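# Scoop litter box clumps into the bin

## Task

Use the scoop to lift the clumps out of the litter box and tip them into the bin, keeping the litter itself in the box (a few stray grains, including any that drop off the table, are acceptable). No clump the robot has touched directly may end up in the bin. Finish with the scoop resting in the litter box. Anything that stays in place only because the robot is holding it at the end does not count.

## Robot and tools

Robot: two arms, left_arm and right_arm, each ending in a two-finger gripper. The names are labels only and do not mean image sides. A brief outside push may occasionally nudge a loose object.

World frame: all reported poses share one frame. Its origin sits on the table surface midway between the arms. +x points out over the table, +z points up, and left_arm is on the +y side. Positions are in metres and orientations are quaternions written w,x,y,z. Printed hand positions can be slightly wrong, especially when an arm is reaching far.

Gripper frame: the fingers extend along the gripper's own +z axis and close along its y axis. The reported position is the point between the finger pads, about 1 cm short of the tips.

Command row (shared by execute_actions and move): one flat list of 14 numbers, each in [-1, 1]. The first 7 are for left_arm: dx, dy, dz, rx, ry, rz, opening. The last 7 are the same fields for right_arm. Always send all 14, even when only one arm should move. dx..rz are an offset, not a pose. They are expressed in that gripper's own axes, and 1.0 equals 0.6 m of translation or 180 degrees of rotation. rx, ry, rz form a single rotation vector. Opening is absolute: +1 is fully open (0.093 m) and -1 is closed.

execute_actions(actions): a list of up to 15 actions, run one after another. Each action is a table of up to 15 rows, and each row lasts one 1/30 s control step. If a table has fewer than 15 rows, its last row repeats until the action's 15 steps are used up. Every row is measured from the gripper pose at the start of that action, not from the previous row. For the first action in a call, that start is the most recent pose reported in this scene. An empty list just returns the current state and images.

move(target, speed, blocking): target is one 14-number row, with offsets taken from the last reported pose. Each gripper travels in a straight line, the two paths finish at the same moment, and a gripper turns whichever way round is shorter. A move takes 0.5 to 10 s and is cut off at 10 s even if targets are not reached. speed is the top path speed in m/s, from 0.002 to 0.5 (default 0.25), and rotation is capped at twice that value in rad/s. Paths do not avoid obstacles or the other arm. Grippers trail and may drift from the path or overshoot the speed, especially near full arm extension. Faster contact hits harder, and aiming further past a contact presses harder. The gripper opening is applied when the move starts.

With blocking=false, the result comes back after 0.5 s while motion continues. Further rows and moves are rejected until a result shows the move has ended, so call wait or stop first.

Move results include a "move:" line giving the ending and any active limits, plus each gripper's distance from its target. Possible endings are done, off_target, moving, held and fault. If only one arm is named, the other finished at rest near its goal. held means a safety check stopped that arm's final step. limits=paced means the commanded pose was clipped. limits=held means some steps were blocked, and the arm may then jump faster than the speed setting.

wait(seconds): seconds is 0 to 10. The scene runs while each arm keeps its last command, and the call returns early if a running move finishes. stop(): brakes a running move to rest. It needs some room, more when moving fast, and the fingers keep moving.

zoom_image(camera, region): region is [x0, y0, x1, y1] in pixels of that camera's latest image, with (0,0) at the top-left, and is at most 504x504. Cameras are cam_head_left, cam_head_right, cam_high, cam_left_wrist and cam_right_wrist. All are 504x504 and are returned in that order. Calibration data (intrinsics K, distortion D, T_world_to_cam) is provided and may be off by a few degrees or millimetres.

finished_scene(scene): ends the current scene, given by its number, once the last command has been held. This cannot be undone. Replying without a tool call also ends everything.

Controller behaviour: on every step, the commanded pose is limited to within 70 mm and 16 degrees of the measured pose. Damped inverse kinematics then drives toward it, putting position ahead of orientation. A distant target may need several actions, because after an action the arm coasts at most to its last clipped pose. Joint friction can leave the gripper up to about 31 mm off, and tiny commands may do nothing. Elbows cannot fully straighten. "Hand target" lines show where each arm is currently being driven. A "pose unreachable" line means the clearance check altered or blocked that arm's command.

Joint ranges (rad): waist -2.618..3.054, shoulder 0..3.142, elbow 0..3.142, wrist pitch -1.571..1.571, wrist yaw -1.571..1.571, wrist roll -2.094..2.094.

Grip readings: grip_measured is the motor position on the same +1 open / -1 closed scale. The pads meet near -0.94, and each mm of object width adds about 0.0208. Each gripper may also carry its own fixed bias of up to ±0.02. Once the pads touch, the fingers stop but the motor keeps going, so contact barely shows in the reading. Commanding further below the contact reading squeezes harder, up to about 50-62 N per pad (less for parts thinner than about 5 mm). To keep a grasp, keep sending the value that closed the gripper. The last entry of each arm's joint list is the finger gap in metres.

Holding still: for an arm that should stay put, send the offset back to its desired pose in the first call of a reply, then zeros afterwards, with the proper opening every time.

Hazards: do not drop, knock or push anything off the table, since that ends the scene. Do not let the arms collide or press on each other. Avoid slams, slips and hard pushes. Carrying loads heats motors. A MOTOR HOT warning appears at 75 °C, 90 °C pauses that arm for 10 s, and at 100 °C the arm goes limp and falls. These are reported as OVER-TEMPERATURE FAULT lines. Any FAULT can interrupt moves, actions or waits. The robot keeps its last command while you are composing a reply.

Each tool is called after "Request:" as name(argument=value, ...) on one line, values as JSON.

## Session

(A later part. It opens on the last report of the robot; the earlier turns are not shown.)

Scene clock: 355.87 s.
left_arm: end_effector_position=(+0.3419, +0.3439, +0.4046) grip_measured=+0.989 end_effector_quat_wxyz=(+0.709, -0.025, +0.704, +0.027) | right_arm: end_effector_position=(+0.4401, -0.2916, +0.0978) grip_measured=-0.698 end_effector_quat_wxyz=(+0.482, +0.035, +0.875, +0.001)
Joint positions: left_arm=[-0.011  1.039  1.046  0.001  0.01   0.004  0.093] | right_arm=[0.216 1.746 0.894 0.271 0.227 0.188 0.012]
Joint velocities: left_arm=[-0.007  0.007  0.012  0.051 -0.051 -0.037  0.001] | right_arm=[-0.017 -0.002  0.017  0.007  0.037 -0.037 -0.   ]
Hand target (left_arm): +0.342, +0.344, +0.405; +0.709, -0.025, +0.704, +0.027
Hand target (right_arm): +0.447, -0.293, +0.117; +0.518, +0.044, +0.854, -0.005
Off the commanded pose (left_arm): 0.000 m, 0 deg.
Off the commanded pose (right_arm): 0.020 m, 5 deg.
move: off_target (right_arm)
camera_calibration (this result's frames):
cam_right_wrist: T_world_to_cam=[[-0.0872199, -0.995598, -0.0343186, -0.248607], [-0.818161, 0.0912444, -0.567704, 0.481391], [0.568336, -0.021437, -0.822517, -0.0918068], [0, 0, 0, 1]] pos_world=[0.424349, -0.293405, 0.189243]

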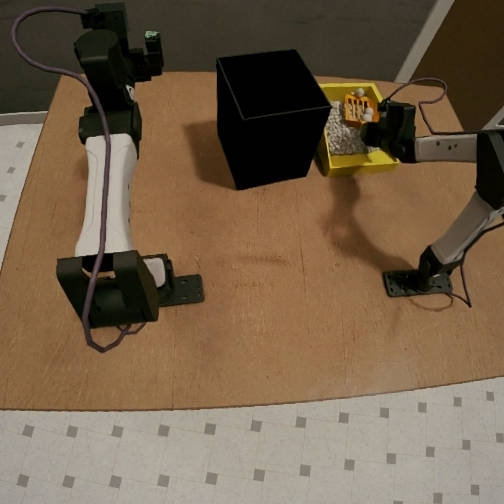

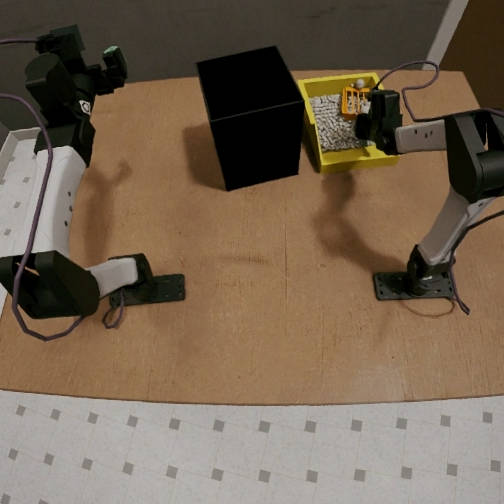

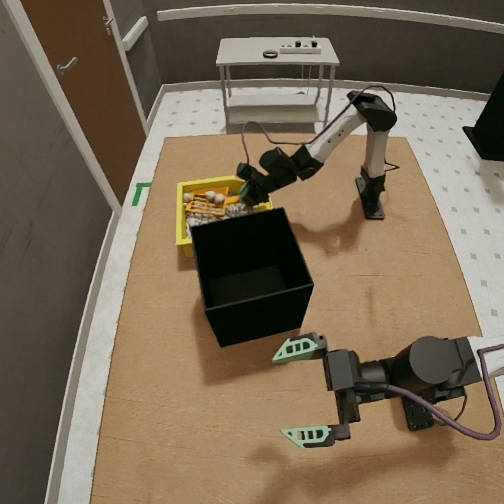

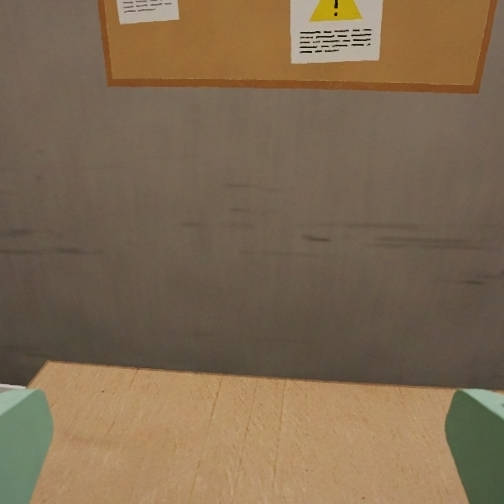

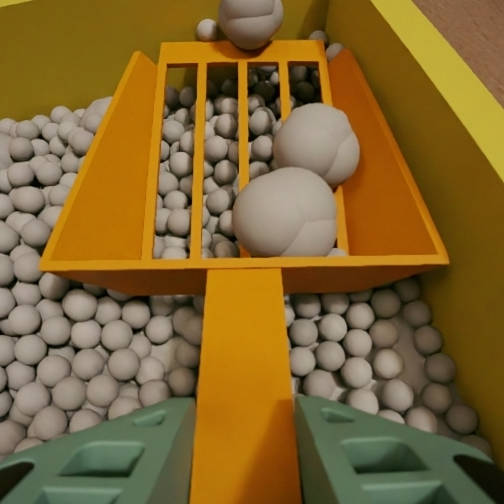

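Request:
move(target=[0,0,0,0,0,0,1, -0.023,-0.042,0.021,-0.033,-0.015,-0.021,-0.78], speed=0.04)

Request:
zoom_image(camera="cam_high", region=[155, 150, 285, 250])

Scene clock: 371.73 s.
left_arm: end_effector_position=(+0.3419, +0.3439, +0.4046) grip_measured=+0.989 end_effector_quat_wxyz=(+0.709, -0.025, +0.704, +0.027) | right_arm: end_effector_position=(+0.4488, -0.3075, +0.0946) grip_measured=-0.698 end_effector_quat_wxyz=(+0.482, -0.027, +0.875, +0.039)
Joint positions: left_arm=[-0.011  1.039  1.046  0.001  0.01   0.004  0.093] | right_arm=[0.102 1.765 0.893 0.309 0.005 0.053 0.012]
Joint velocities: left_arm=[-0.002  0.007  0.007 -0.007  0.051 -0.022  0.001] | right_arm=[-0.002 -0.007 -0.002  0.037 -0.022 -0.051  0.   ]
Hand target (left_arm): +0.342, +0.344, +0.405; +0.709, -0.025, +0.704, +0.027
Hand target (right_arm): +0.456, -0.318, +0.101; +0.503, -0.020, +0.864, +0.028
Off the commanded pose (left_arm): 0.000 m, 0 deg.
Off the commanded pose (right_arm): 0.015 m, 3 deg.
move: off_target (right_arm)
camera_calibration (this result's frames):
cam_right_wrist: T_world_to_cam=[[0.0577623, -0.997469, -0.0414626, -0.328682], [-0.821871, -0.0239345, -0.56917, 0.454506], [0.566737, 0.0669535, -0.821174, -0.0720371], [0, 0, 0, 1]] pos_world=[0.433357, -0.312148, 0.185908]

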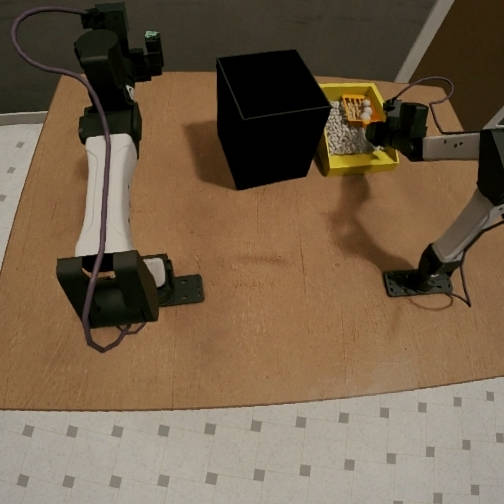

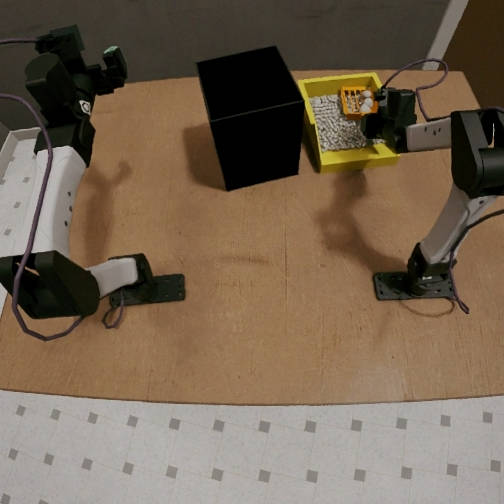

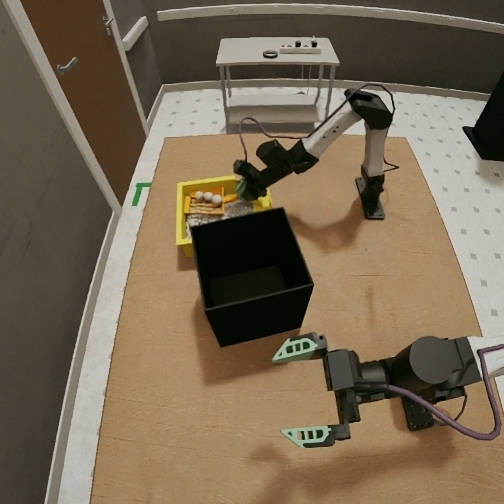

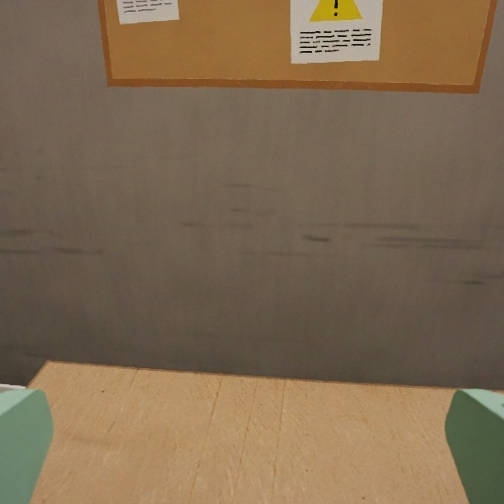

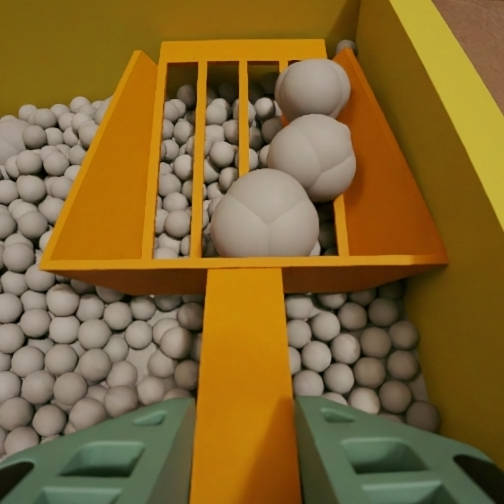

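Region (155, 150, 285, 250) of cam_high's 504x504 image, scaled by 3.877, with more detail than that image has; it fills the top 388 rows of this view, and the rest is white.

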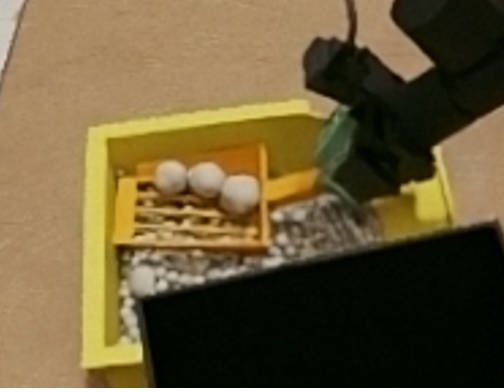

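Request:
move(target=[0,0,0,0,0,0,1, -0.118,0.03,-0.105,0,-0.01,0,-0.78], speed=0.1)

Scene clock: 376.13 s.
left_arm: end_effector_position=(+0.3419, +0.3439, +0.4046) grip_measured=+0.989 end_effector_quat_wxyz=(+0.709, -0.025, +0.704, +0.027) | right_arm: end_effector_position=(+0.4254, -0.3009, +0.1630) grip_measured=-0.698 end_effector_quat_wxyz=(+0.464, -0.027, +0.885, +0.037)
Joint positions: left_arm=[-0.011  1.039  1.046  0.001  0.01   0.004  0.093] | right_arm=[ 0.132  1.561  1.011 -0.054  0.031  0.071  0.012]
Joint velocities: left_arm=[ 0.012  0.007  0.007 -0.037  0.022 -0.037 -0.001] | right_arm=[ 0.002 -0.017 -0.002 -0.007  0.007 -0.066 -0.001]
Hand target (left_arm): +0.342, +0.344, +0.405; +0.709, -0.025, +0.704, +0.027
Hand target (right_arm): +0.432, -0.296, +0.189; +0.495, -0.026, +0.867, +0.040
Off the commanded pose (left_arm): 0.000 m, 0 deg.
Off the commanded pose (right_arm): 0.027 m, 4 deg.
move: off_target (right_arm)
camera_calibration (this result's frames):
cam_right_wrist: T_world_to_cam=[[0.0543424, -0.997761, -0.0389895, -0.317015], [-0.844539, -0.0250947, -0.534906, 0.478127], [0.53273, 0.0619962, -0.844011, 0.0137044], [0, 0, 0, 1]] pos_world=[0.413723, -0.305156, 0.25496]

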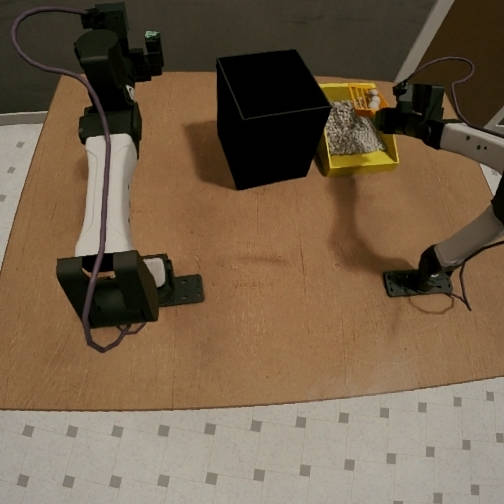

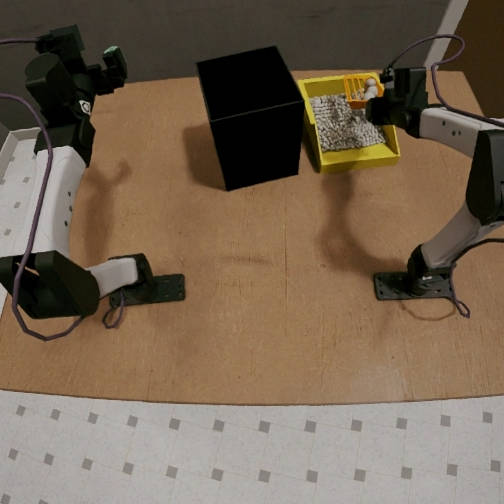

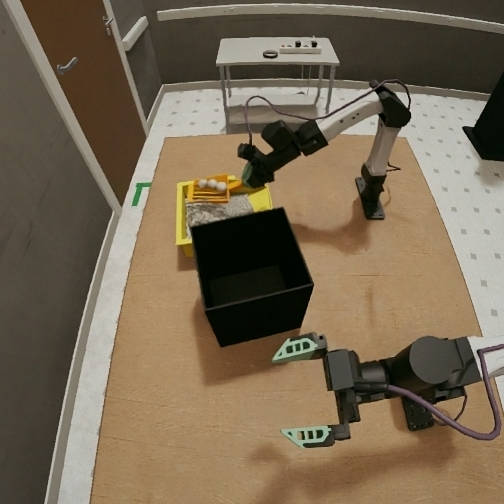

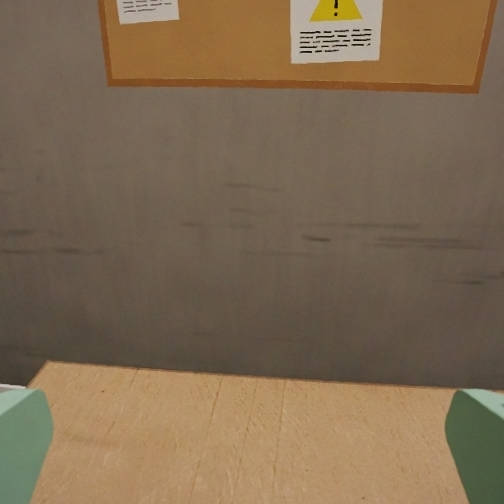

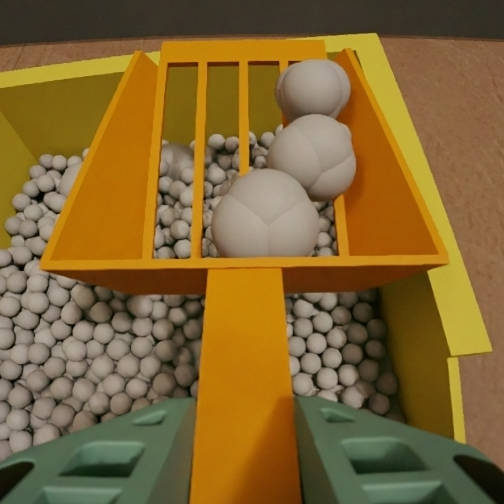

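Request:
move(target=[0,0,0,0,0,0,1, -0.328,0.04,-0.317,0,-0.035,0,-0.78], speed=0.2)

Scene clock: 411.80 s.
left_arm: end_effector_position=(+0.3419, +0.3439, +0.4046) grip_measured=+0.989 end_effector_quat_wxyz=(+0.709, -0.025, +0.704, +0.027) | right_arm: end_effector_position=(+0.3817, -0.2992, +0.4168) grip_measured=-0.698 end_effector_quat_wxyz=(+0.487, -0.025, +0.872, +0.036)
Joint positions: left_arm=[-0.011  1.039  1.046  0.001  0.01   0.004  0.093] | right_arm=[ 0.167  1.564  2.044 -1.032  0.069  0.088  0.012]
Joint velocities: left_arm=[ 0.012  0.002 -0.017 -0.022  0.007 -0.007  0.   ] | right_arm=[ 0.007  0.007  0.002  0.007 -0.022 -0.051  0.   ]
Hand target (left_arm): +0.342, +0.344, +0.405; +0.709, -0.025, +0.704, +0.027
Hand target (right_arm): +0.383, -0.296, +0.434; +0.512, -0.023, +0.858, +0.039
Off the commanded pose (left_arm): 0.000 m, 0 deg.
Off the commanded pose (right_arm): 0.019 m, 3 deg.
move: off_target (right_arm)
camera_calibration (this result's frames):
cam_right_wrist: T_world_to_cam=[[0.05016, -0.998, -0.038459, -0.301748], [-0.815323, -0.0186775, -0.578705, 0.58599], [0.57683, 0.0603843, -0.814629, 0.221583], [0, 0, 0, 1]] pos_world=[0.365091, -0.30358, 0.508019]

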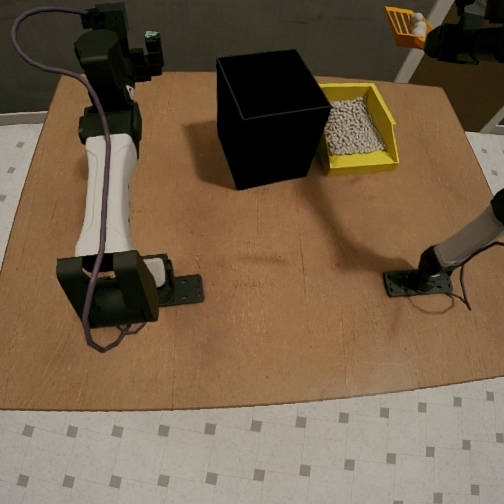

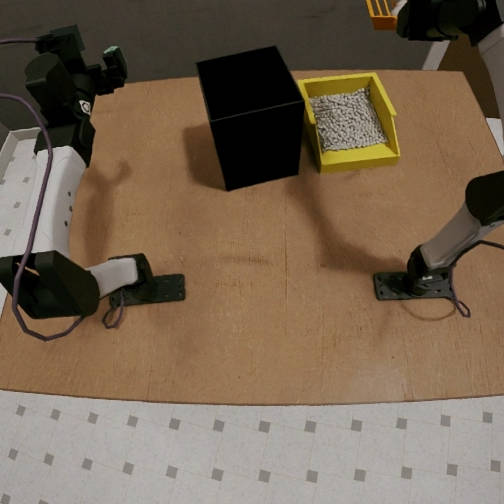

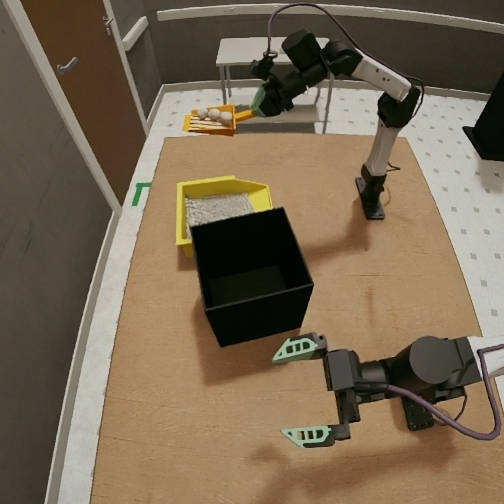

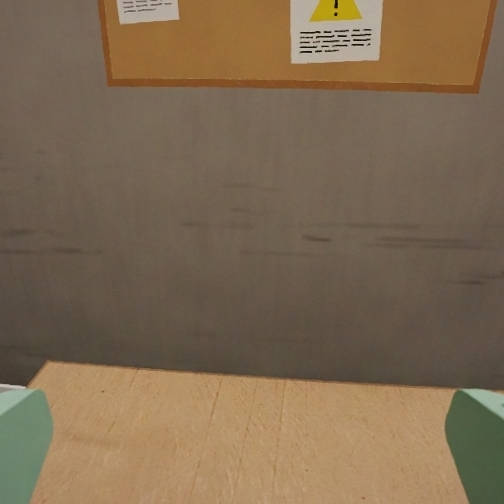

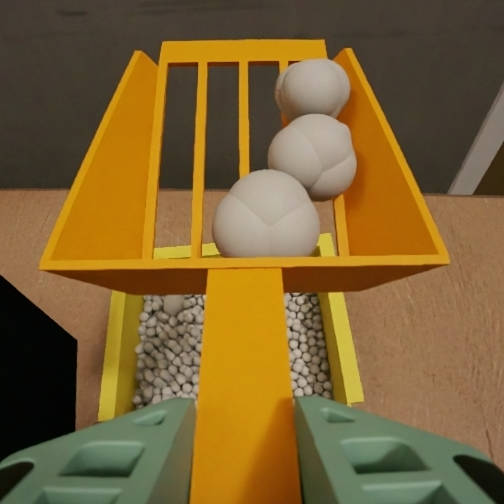

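Request:
move(target=[0,0,0,0,0,0,1, 0.1,0.481,-0.152,-0.225,0.0,-0.138,-0.78], speed=0.18)

Scene clock: 422.00 s.
left_arm: end_effector_position=(+0.3419, +0.3439, +0.4046) grip_measured=+0.989 end_effector_quat_wxyz=(+0.709, -0.025, +0.704, +0.027) | right_arm: end_effector_position=(+0.2511, -0.0285, +0.4094) grip_measured=-0.698 end_effector_quat_wxyz=(+0.421, -0.368, +0.799, +0.220)
Joint positions: left_arm=[-0.011  1.039  1.046  0.001  0.01   0.004  0.093] | right_arm=[ 0.843  1.658  2.136 -1.06  -0.045  0.019  0.012]
Joint velocities: left_arm=[-0.007 -0.012 -0.022 -0.007  0.037 -0.007 -0.001] | right_arm=[ 0.002 -0.012  0.027  0.022 -0.007 -0.066 -0.   ]
Hand target (left_arm): +0.342, +0.344, +0.405; +0.709, -0.025, +0.704, +0.027
Hand target (right_arm): +0.250, -0.022, +0.431; +0.450, -0.369, +0.778, +0.236
Off the commanded pose (left_arm): 0.000 m, 0 deg.
Off the commanded pose (right_arm): 0.017 m, 4 deg.
move: off_target (right_arm)
camera_calibration (this result's frames):
cam_right_wrist: T_world_to_cam=[[0.756204, -0.653117, -0.0399125, -0.192141], [-0.56084, -0.615524, -0.553704, 0.389125], [0.337067, 0.441098, -0.831756, 0.352603], [0, 0, 0, 1]] pos_world=[0.244684, -0.041507, 0.501071]

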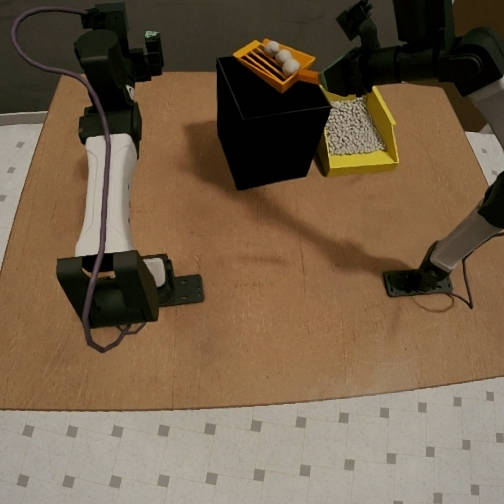

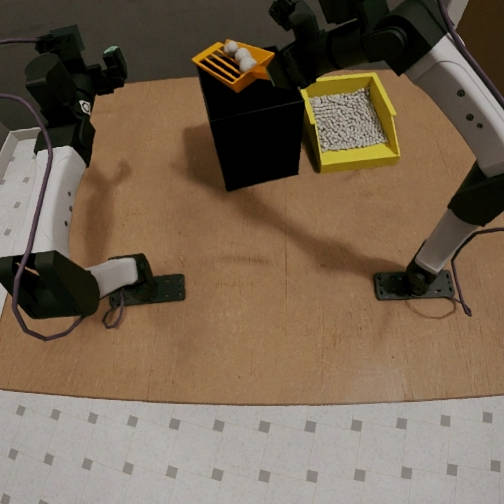

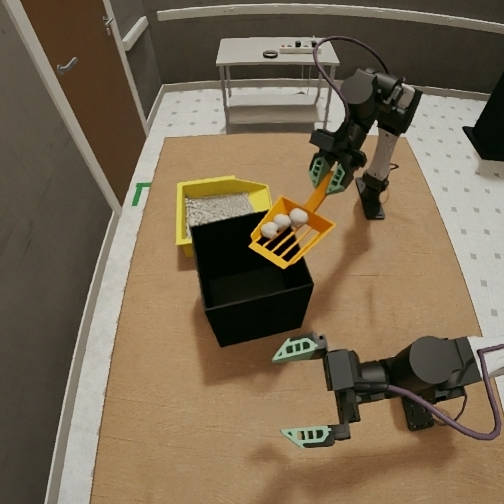

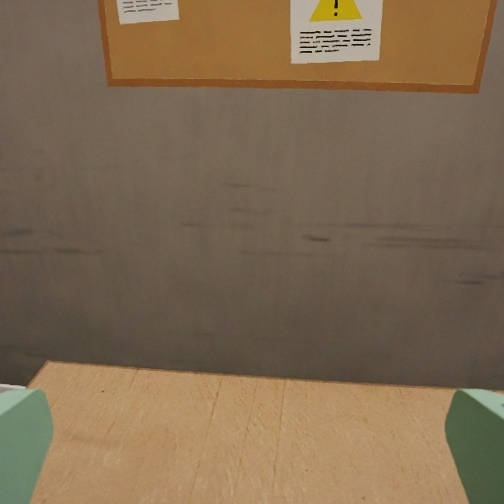

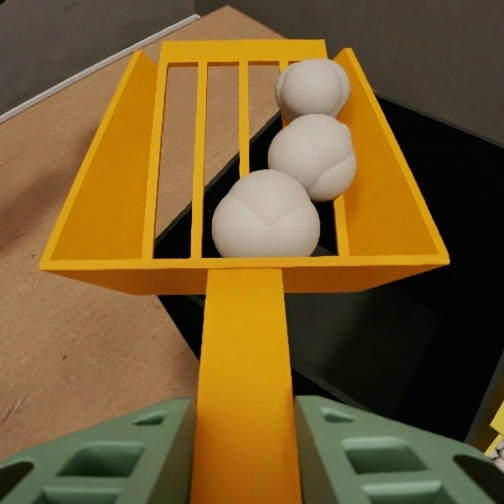

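Request:
move(target=[0,0,0,0,0,0,1, -0.044,-0.061,0.032,0,-0.01,0.14,-0.78], speed=0.2)

Request:
move(target=[0,0,0,0,0,0,1, -0.015,0.005,-0.01,0,0,0.33,-0.78], speed=0.3)

Scene clock: 438.00 s.
left_arm: end_effector_position=(+0.3419, +0.3439, +0.4046) grip_measured=+0.989 end_effector_quat_wxyz=(+0.709, -0.025, +0.704, +0.027) | right_arm: end_effector_position=(+0.2945, -0.0284, +0.4026) grip_measured=-0.698 end_effector_quat_wxyz=(+0.358, -0.187, +0.865, +0.296)
Joint positions: left_arm=[-0.011  1.039  1.046  0.001  0.01   0.004  0.093] | right_arm=[ 0.746  1.799  2.297 -1.107 -0.116  0.397  0.012]
Joint velocities: left_arm=[-0.012  0.002 -0.007 -0.007 -0.051 -0.051 -0.001] | right_arm=[ 0.002  0.002  0.002  0.007  0.007  0.022 -0.   ]
Hand target (left_arm): +0.342, +0.344, +0.405; +0.709, -0.025, +0.704, +0.027
Hand target (right_arm): +0.299, -0.029, +0.418; +0.376, -0.182, +0.854, +0.311
Off the commanded pose (left_arm): 0.000 m, 0 deg.
Off the commanded pose (right_arm): 0.017 m, 3 deg.
move: off_target (right_arm)
camera_calibration (this result's frames):
cam_right_wrist: T_world_to_cam=[[0.514261, -0.770965, -0.375698, -0.0221136], [-0.830411, -0.338124, -0.44282, 0.452415], [0.214366, 0.539709, -0.814102, 0.364068], [0, 0, 0, 1]] pos_world=[0.309018, -0.0605671, 0.488418]

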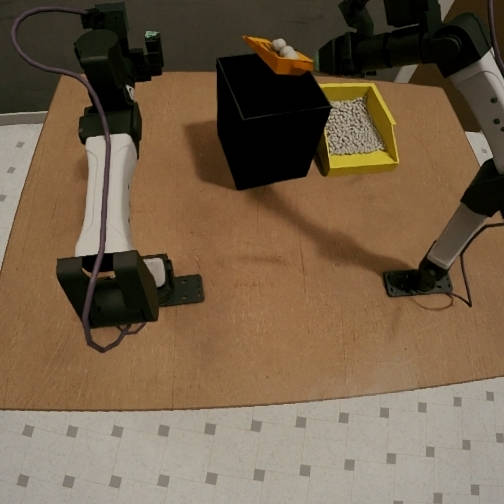

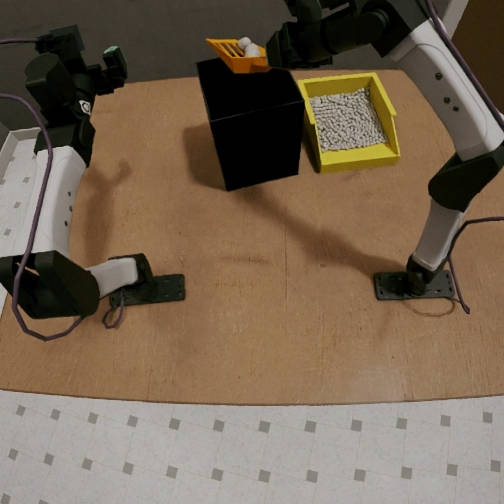

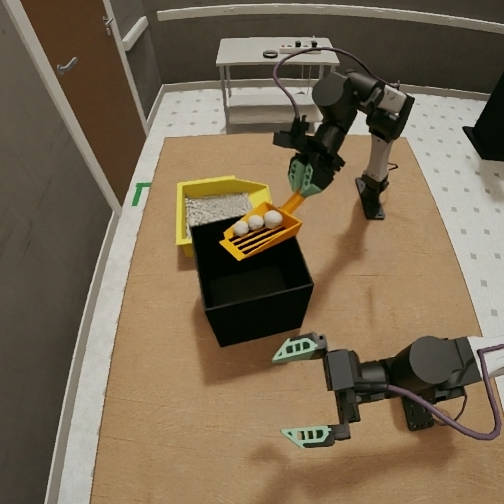

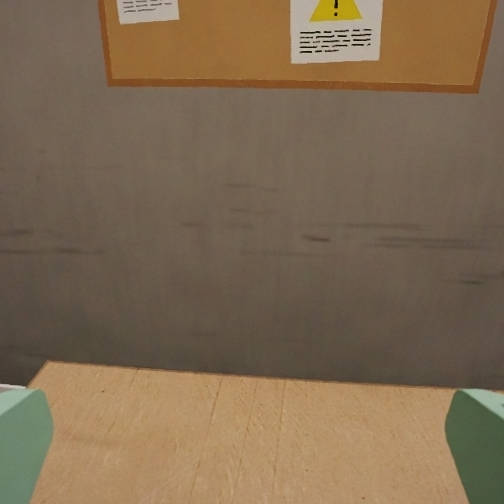

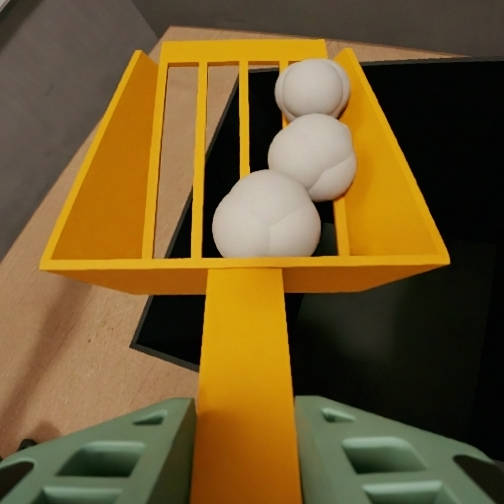

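Scene clock: 440.37 s.
left_arm: end_effector_position=(+0.3419, +0.3439, +0.4046) grip_measured=+0.989 end_effector_quat_wxyz=(+0.709, -0.025, +0.704, +0.027) | right_arm: end_effector_position=(+0.2935, -0.0289, +0.4082) grip_measured=-0.697 end_effector_quat_wxyz=(+0.162, +0.264, +0.849, +0.428)
Joint positions: left_arm=[-0.011  1.039  1.046  0.001  0.01   0.004  0.093] | right_arm=[ 0.746  1.849  2.414 -1.19  -0.119  1.426  0.012]
Joint velocities: left_arm=[ 0.007 -0.007  0.007 -0.007  0.037  0.007  0.   ] | right_arm=[-0.002 -0.027 -0.007  0.022 -0.051 -0.066  0.001]
Hand target (left_arm): +0.342, +0.344, +0.405; +0.709, -0.025, +0.704, +0.027
Hand target (right_arm): +0.296, -0.029, +0.414; +0.165, +0.266, +0.844, +0.435
Off the commanded pose (left_arm): 0.000 m, 0 deg.
Off the commanded pose (right_arm): 0.006 m, 1 deg.
move: done
camera_calibration (this result's frames):
cam_right_wrist: T_world_to_cam=[[-0.332867, -0.500053, -0.799466, 0.409541], [-0.932461, 0.300791, 0.200101, 0.239841], [0.140411, 0.812078, -0.566404, 0.29753], [0, 0, 0, 1]] pos_world=[0.318189, -0.108967, 0.447944]

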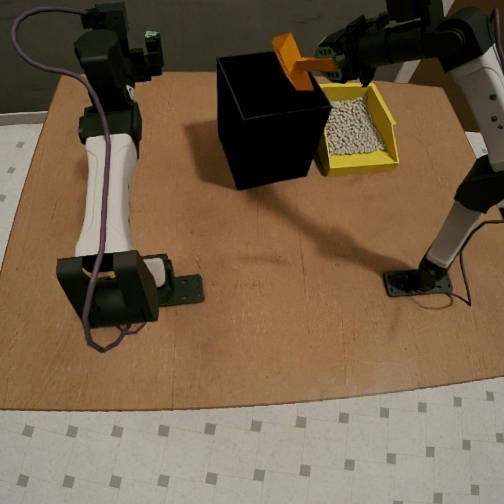

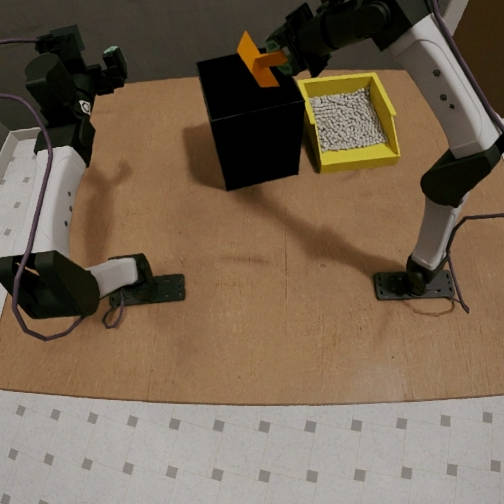

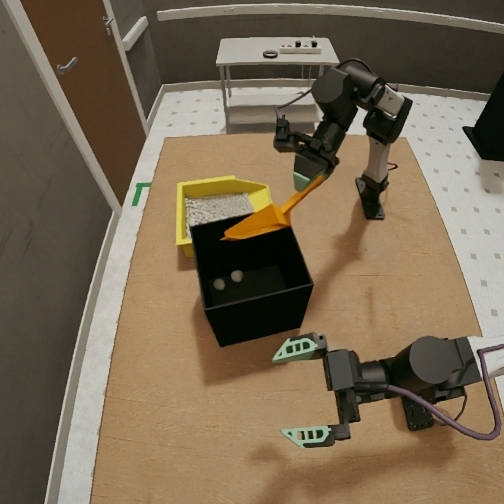

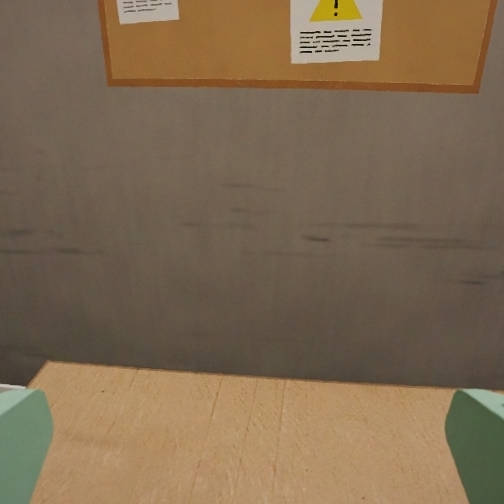

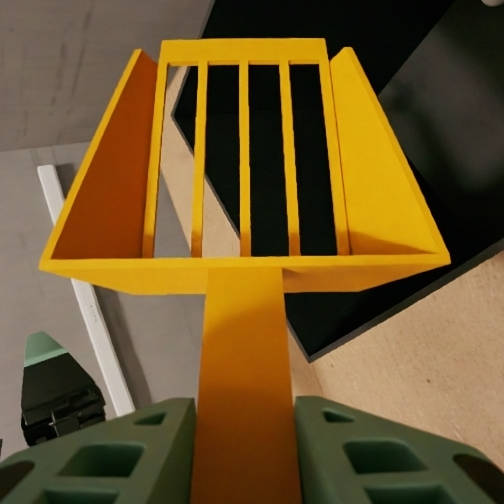

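Request:
move(target=[0,0,0,0,0,0,1, 0,0.012,-0.008,0,0,-0.46,-0.78], speed=0.45)

Request:
zoom_image(camera="cam_high", region=[160, 160, 330, 330])

Request:
zoom_image(camera="cam_head_right", region=[285, 60, 415, 190])

Scene clock: 446.20 s.
left_arm: end_effector_position=(+0.3419, +0.3439, +0.4046) grip_measured=+0.989 end_effector_quat_wxyz=(+0.709, -0.025, +0.704, +0.027) | right_arm: end_effector_position=(+0.2928, -0.0295, +0.4117) grip_measured=-0.697 end_effector_quat_wxyz=(+0.398, -0.361, +0.816, +0.214)
Joint positions: left_arm=[-0.011  1.039  1.046  0.001  0.01   0.004  0.093] | right_arm=[ 0.746  1.897  2.522 -1.263 -0.119 -0.01   0.012]
Joint velocities: left_arm=[ 0.002  0.012  0.007 -0.022 -0.051  0.007 -0.001] | right_arm=[ 0.002  0.007  0.017  0.007  0.022 -0.051  0.   ]
Hand target (left_arm): +0.342, +0.344, +0.405; +0.709, -0.025, +0.704, +0.027
Hand target (right_arm): +0.293, -0.028, +0.417; +0.405, -0.363, +0.811, +0.215
Off the commanded pose (left_arm): 0.000 m, 0 deg.
Off the commanded pose (right_arm): 0.005 m, 1 deg.
move: done
camera_calibration (this result's frames):
cam_right_wrist: T_world_to_cam=[[0.740689, -0.669129, -0.0603791, -0.211781], [-0.600078, -0.618472, -0.507345, 0.405466], [0.302137, 0.412017, -0.859625, 0.361677], [0, 0, 0, 1]] pos_world=[0.290899, -0.0399572, 0.503831]

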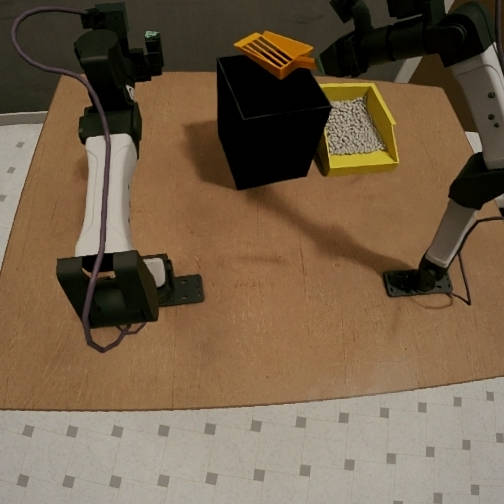

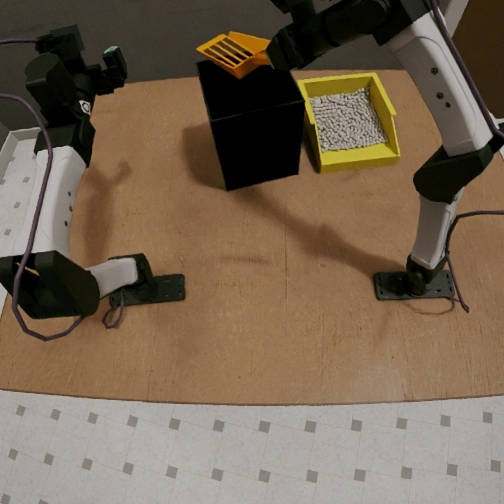

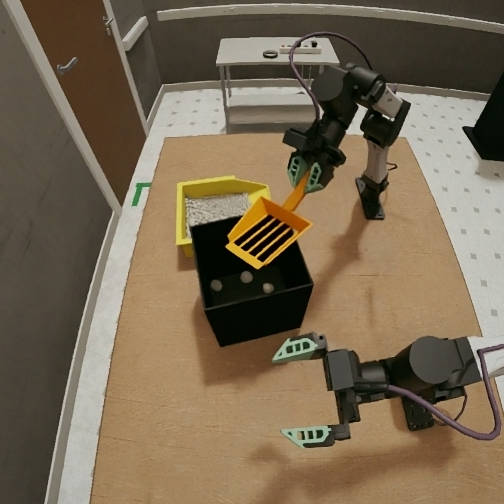

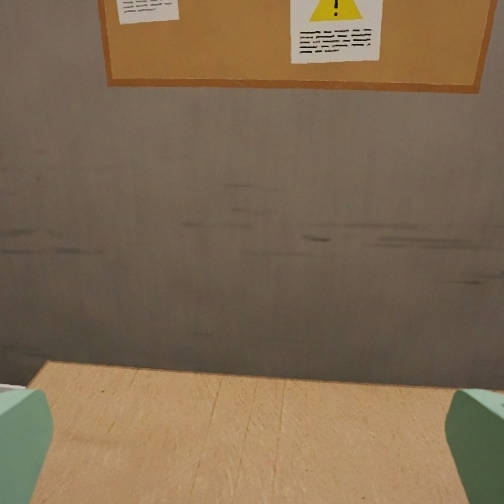

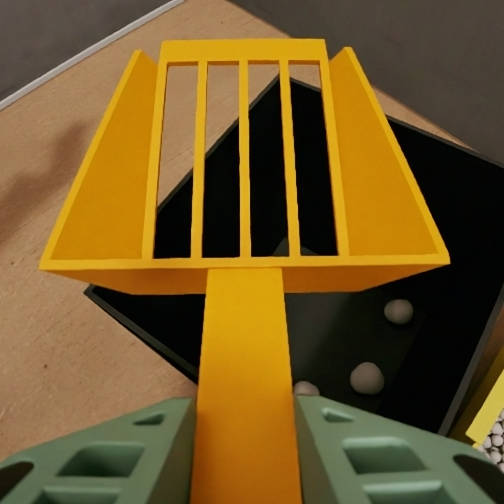

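Region (160, 160, 330, 330) of cam_high's 504x504 image, scaled by 2.965, with more detail than that image has.

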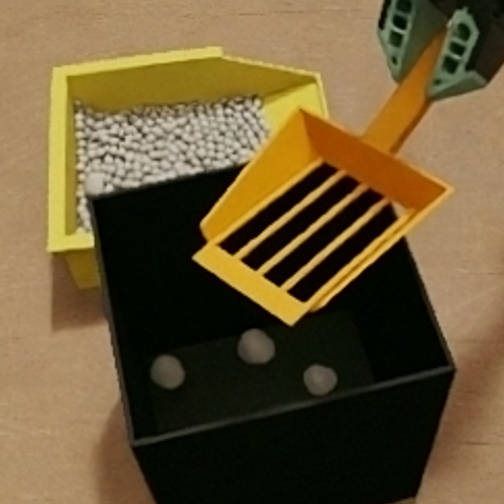

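Region (285, 60, 415, 190) of cam_head_right's 504x504 image, scaled by 3.877, with more detail than that image has.

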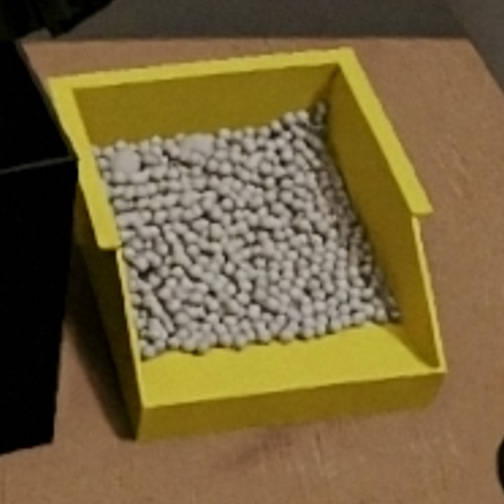

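Request:
move(target=[0,0,0,0,0,0,1, 0.194,-0.2895,-0.1535,0.1706,0.0398,0.1215,-0.78], speed=0.3)

Scene clock: 483.03 s.
left_arm: end_effector_position=(+0.3419, +0.3439, +0.4046) grip_measured=+0.989 end_effector_quat_wxyz=(+0.709, -0.025, +0.704, +0.027) | right_arm: end_effector_position=(+0.3261, -0.2452, +0.3551) grip_measured=-0.697 end_effector_quat_wxyz=(+0.362, -0.110, +0.925, +0.036)
Joint positions: left_arm=[-0.011  1.039  1.046  0.001  0.01   0.004  0.093] | right_arm=[ 0.352  1.54   1.968 -1.26   0.102  0.092  0.012]
Joint velocities: left_arm=[ 0.017 -0.002 -0.012 -0.051  0.007  0.022 -0.002] | right_arm=[ 0.012  0.017  0.007 -0.022 -0.051 -0.037  0.001]
Hand target (left_arm): +0.342, +0.344, +0.405; +0.709, -0.025, +0.704, +0.027
Hand target (right_arm): +0.328, -0.249, +0.361; +0.378, -0.100, +0.920, +0.035
Off the commanded pose (left_arm): 0.000 m, 0 deg.
Off the commanded pose (right_arm): 0.009 m, 3 deg.
move: off_target (right_arm)
camera_calibration (this result's frames):
cam_right_wrist: T_world_to_cam=[[0.202995, -0.978967, 0.0204268, -0.313515], [-0.9205, -0.197902, -0.336918, 0.410425], [0.333874, 0.0495899, -0.941312, 0.321632], [0, 0, 0, 1]] pos_world=[0.334054, -0.241647, 0.44744]

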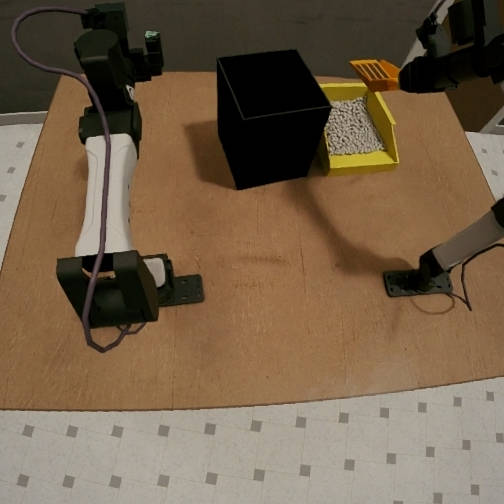

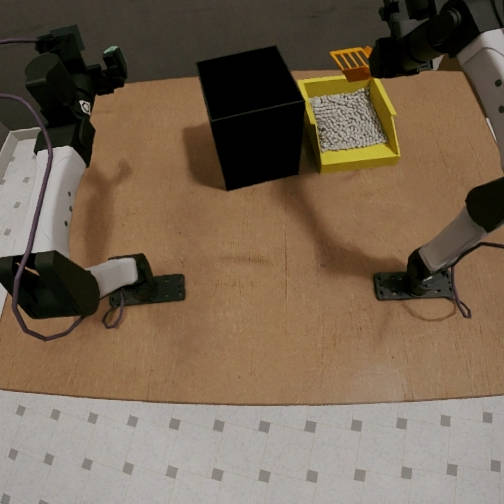

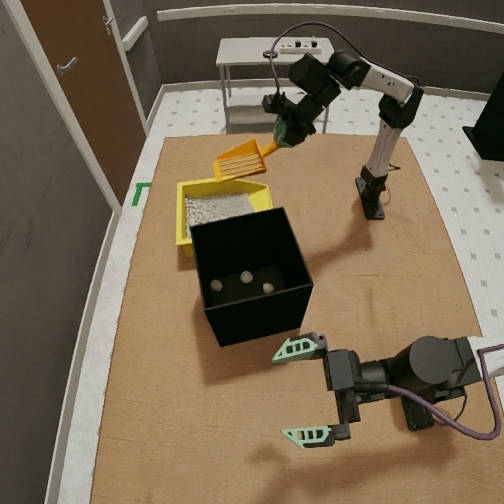

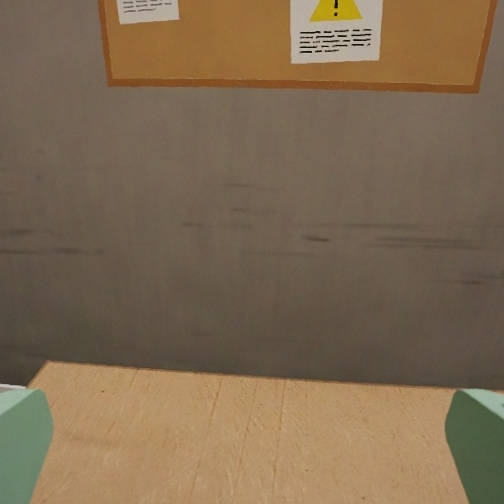

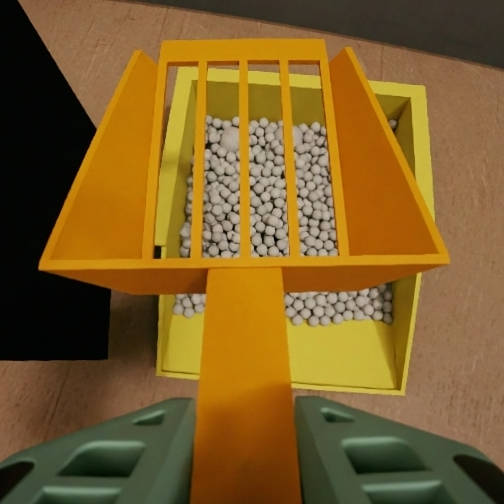

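Request:
move(target=[0,0,0,0,0,0,1, 0.1767,-0.03,0.196,0,0.168,0,-0.78], speed=0.2)

Scene clock: 496.67 s.
left_arm: end_effector_position=(+0.3419, +0.3439, +0.4046) grip_measured=+0.989 end_effector_quat_wxyz=(+0.709, -0.025, +0.704, +0.027) | right_arm: end_effector_position=(+0.3338, -0.2585, +0.2004) grip_measured=-0.697 end_effector_quat_wxyz=(+0.120, -0.121, +0.985, +0.005)
Joint positions: left_arm=[-0.011  1.039  1.046  0.001  0.01   0.004  0.093] | right_arm=[ 0.279  1.78   1.797 -1.349  0.031  0.047  0.012]
Joint velocities: left_arm=[-0.007  0.007  0.012  0.037  0.066 -0.037  0.   ] | right_arm=[-0.012 -0.012 -0.002  0.081 -0.037  0.037 -0.   ]
Hand target (left_arm): +0.342, +0.344, +0.405; +0.709, -0.025, +0.704, +0.027
Hand target (right_arm): +0.330, -0.262, +0.196; +0.108, -0.120, +0.987, +0.007
Off the commanded pose (left_arm): 0.000 m, 0 deg.
Off the commanded pose (right_arm): 0.007 m, 2 deg.
move: done
camera_calibration (this result's frames):
cam_right_wrist: T_world_to_cam=[[0.220439, -0.974657, 0.0380733, -0.333161], [-0.964208, -0.211847, 0.159447, 0.274351], [-0.147341, -0.0718589, -0.986472, 0.312403], [0, 0, 0, 1]] pos_world=[0.384003, -0.244148, 0.277117]

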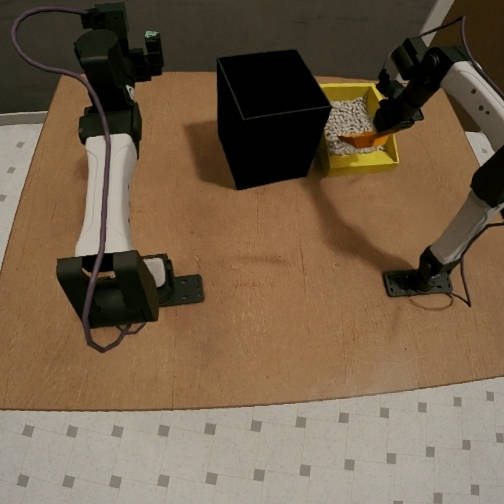

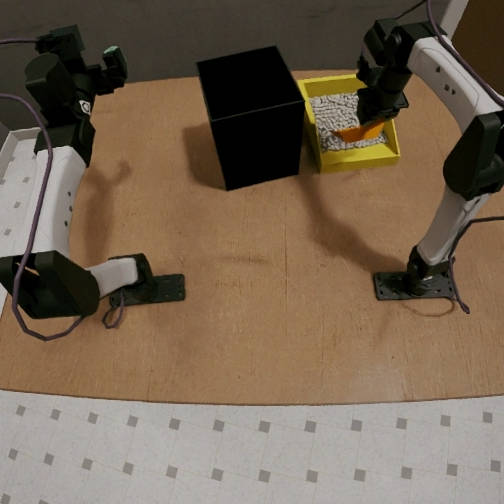

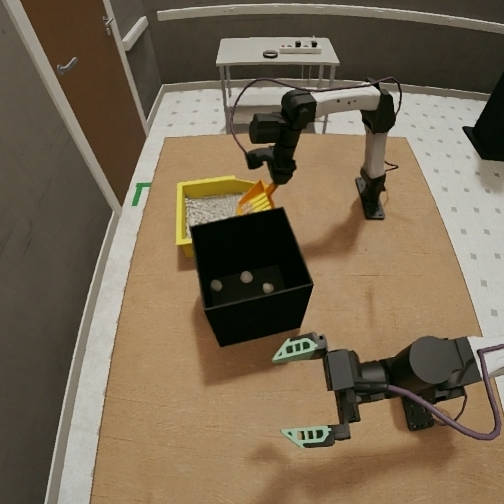

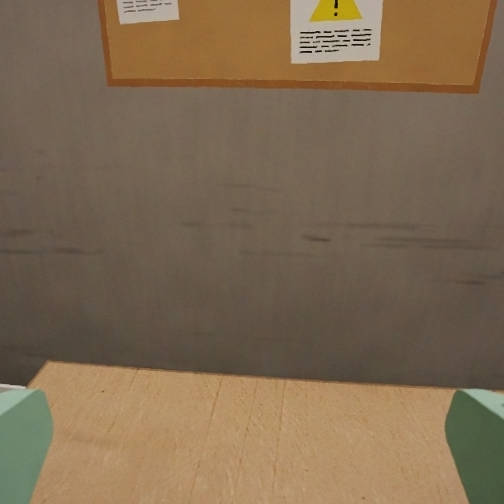

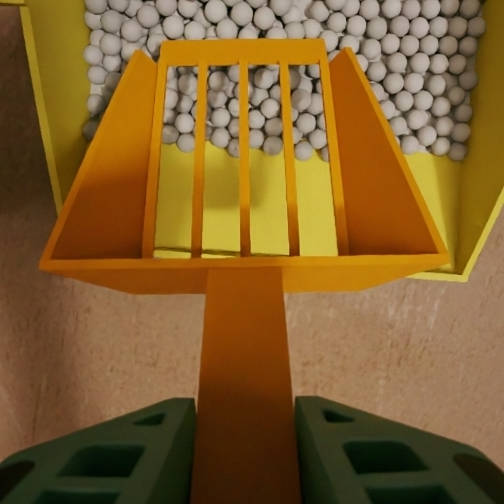

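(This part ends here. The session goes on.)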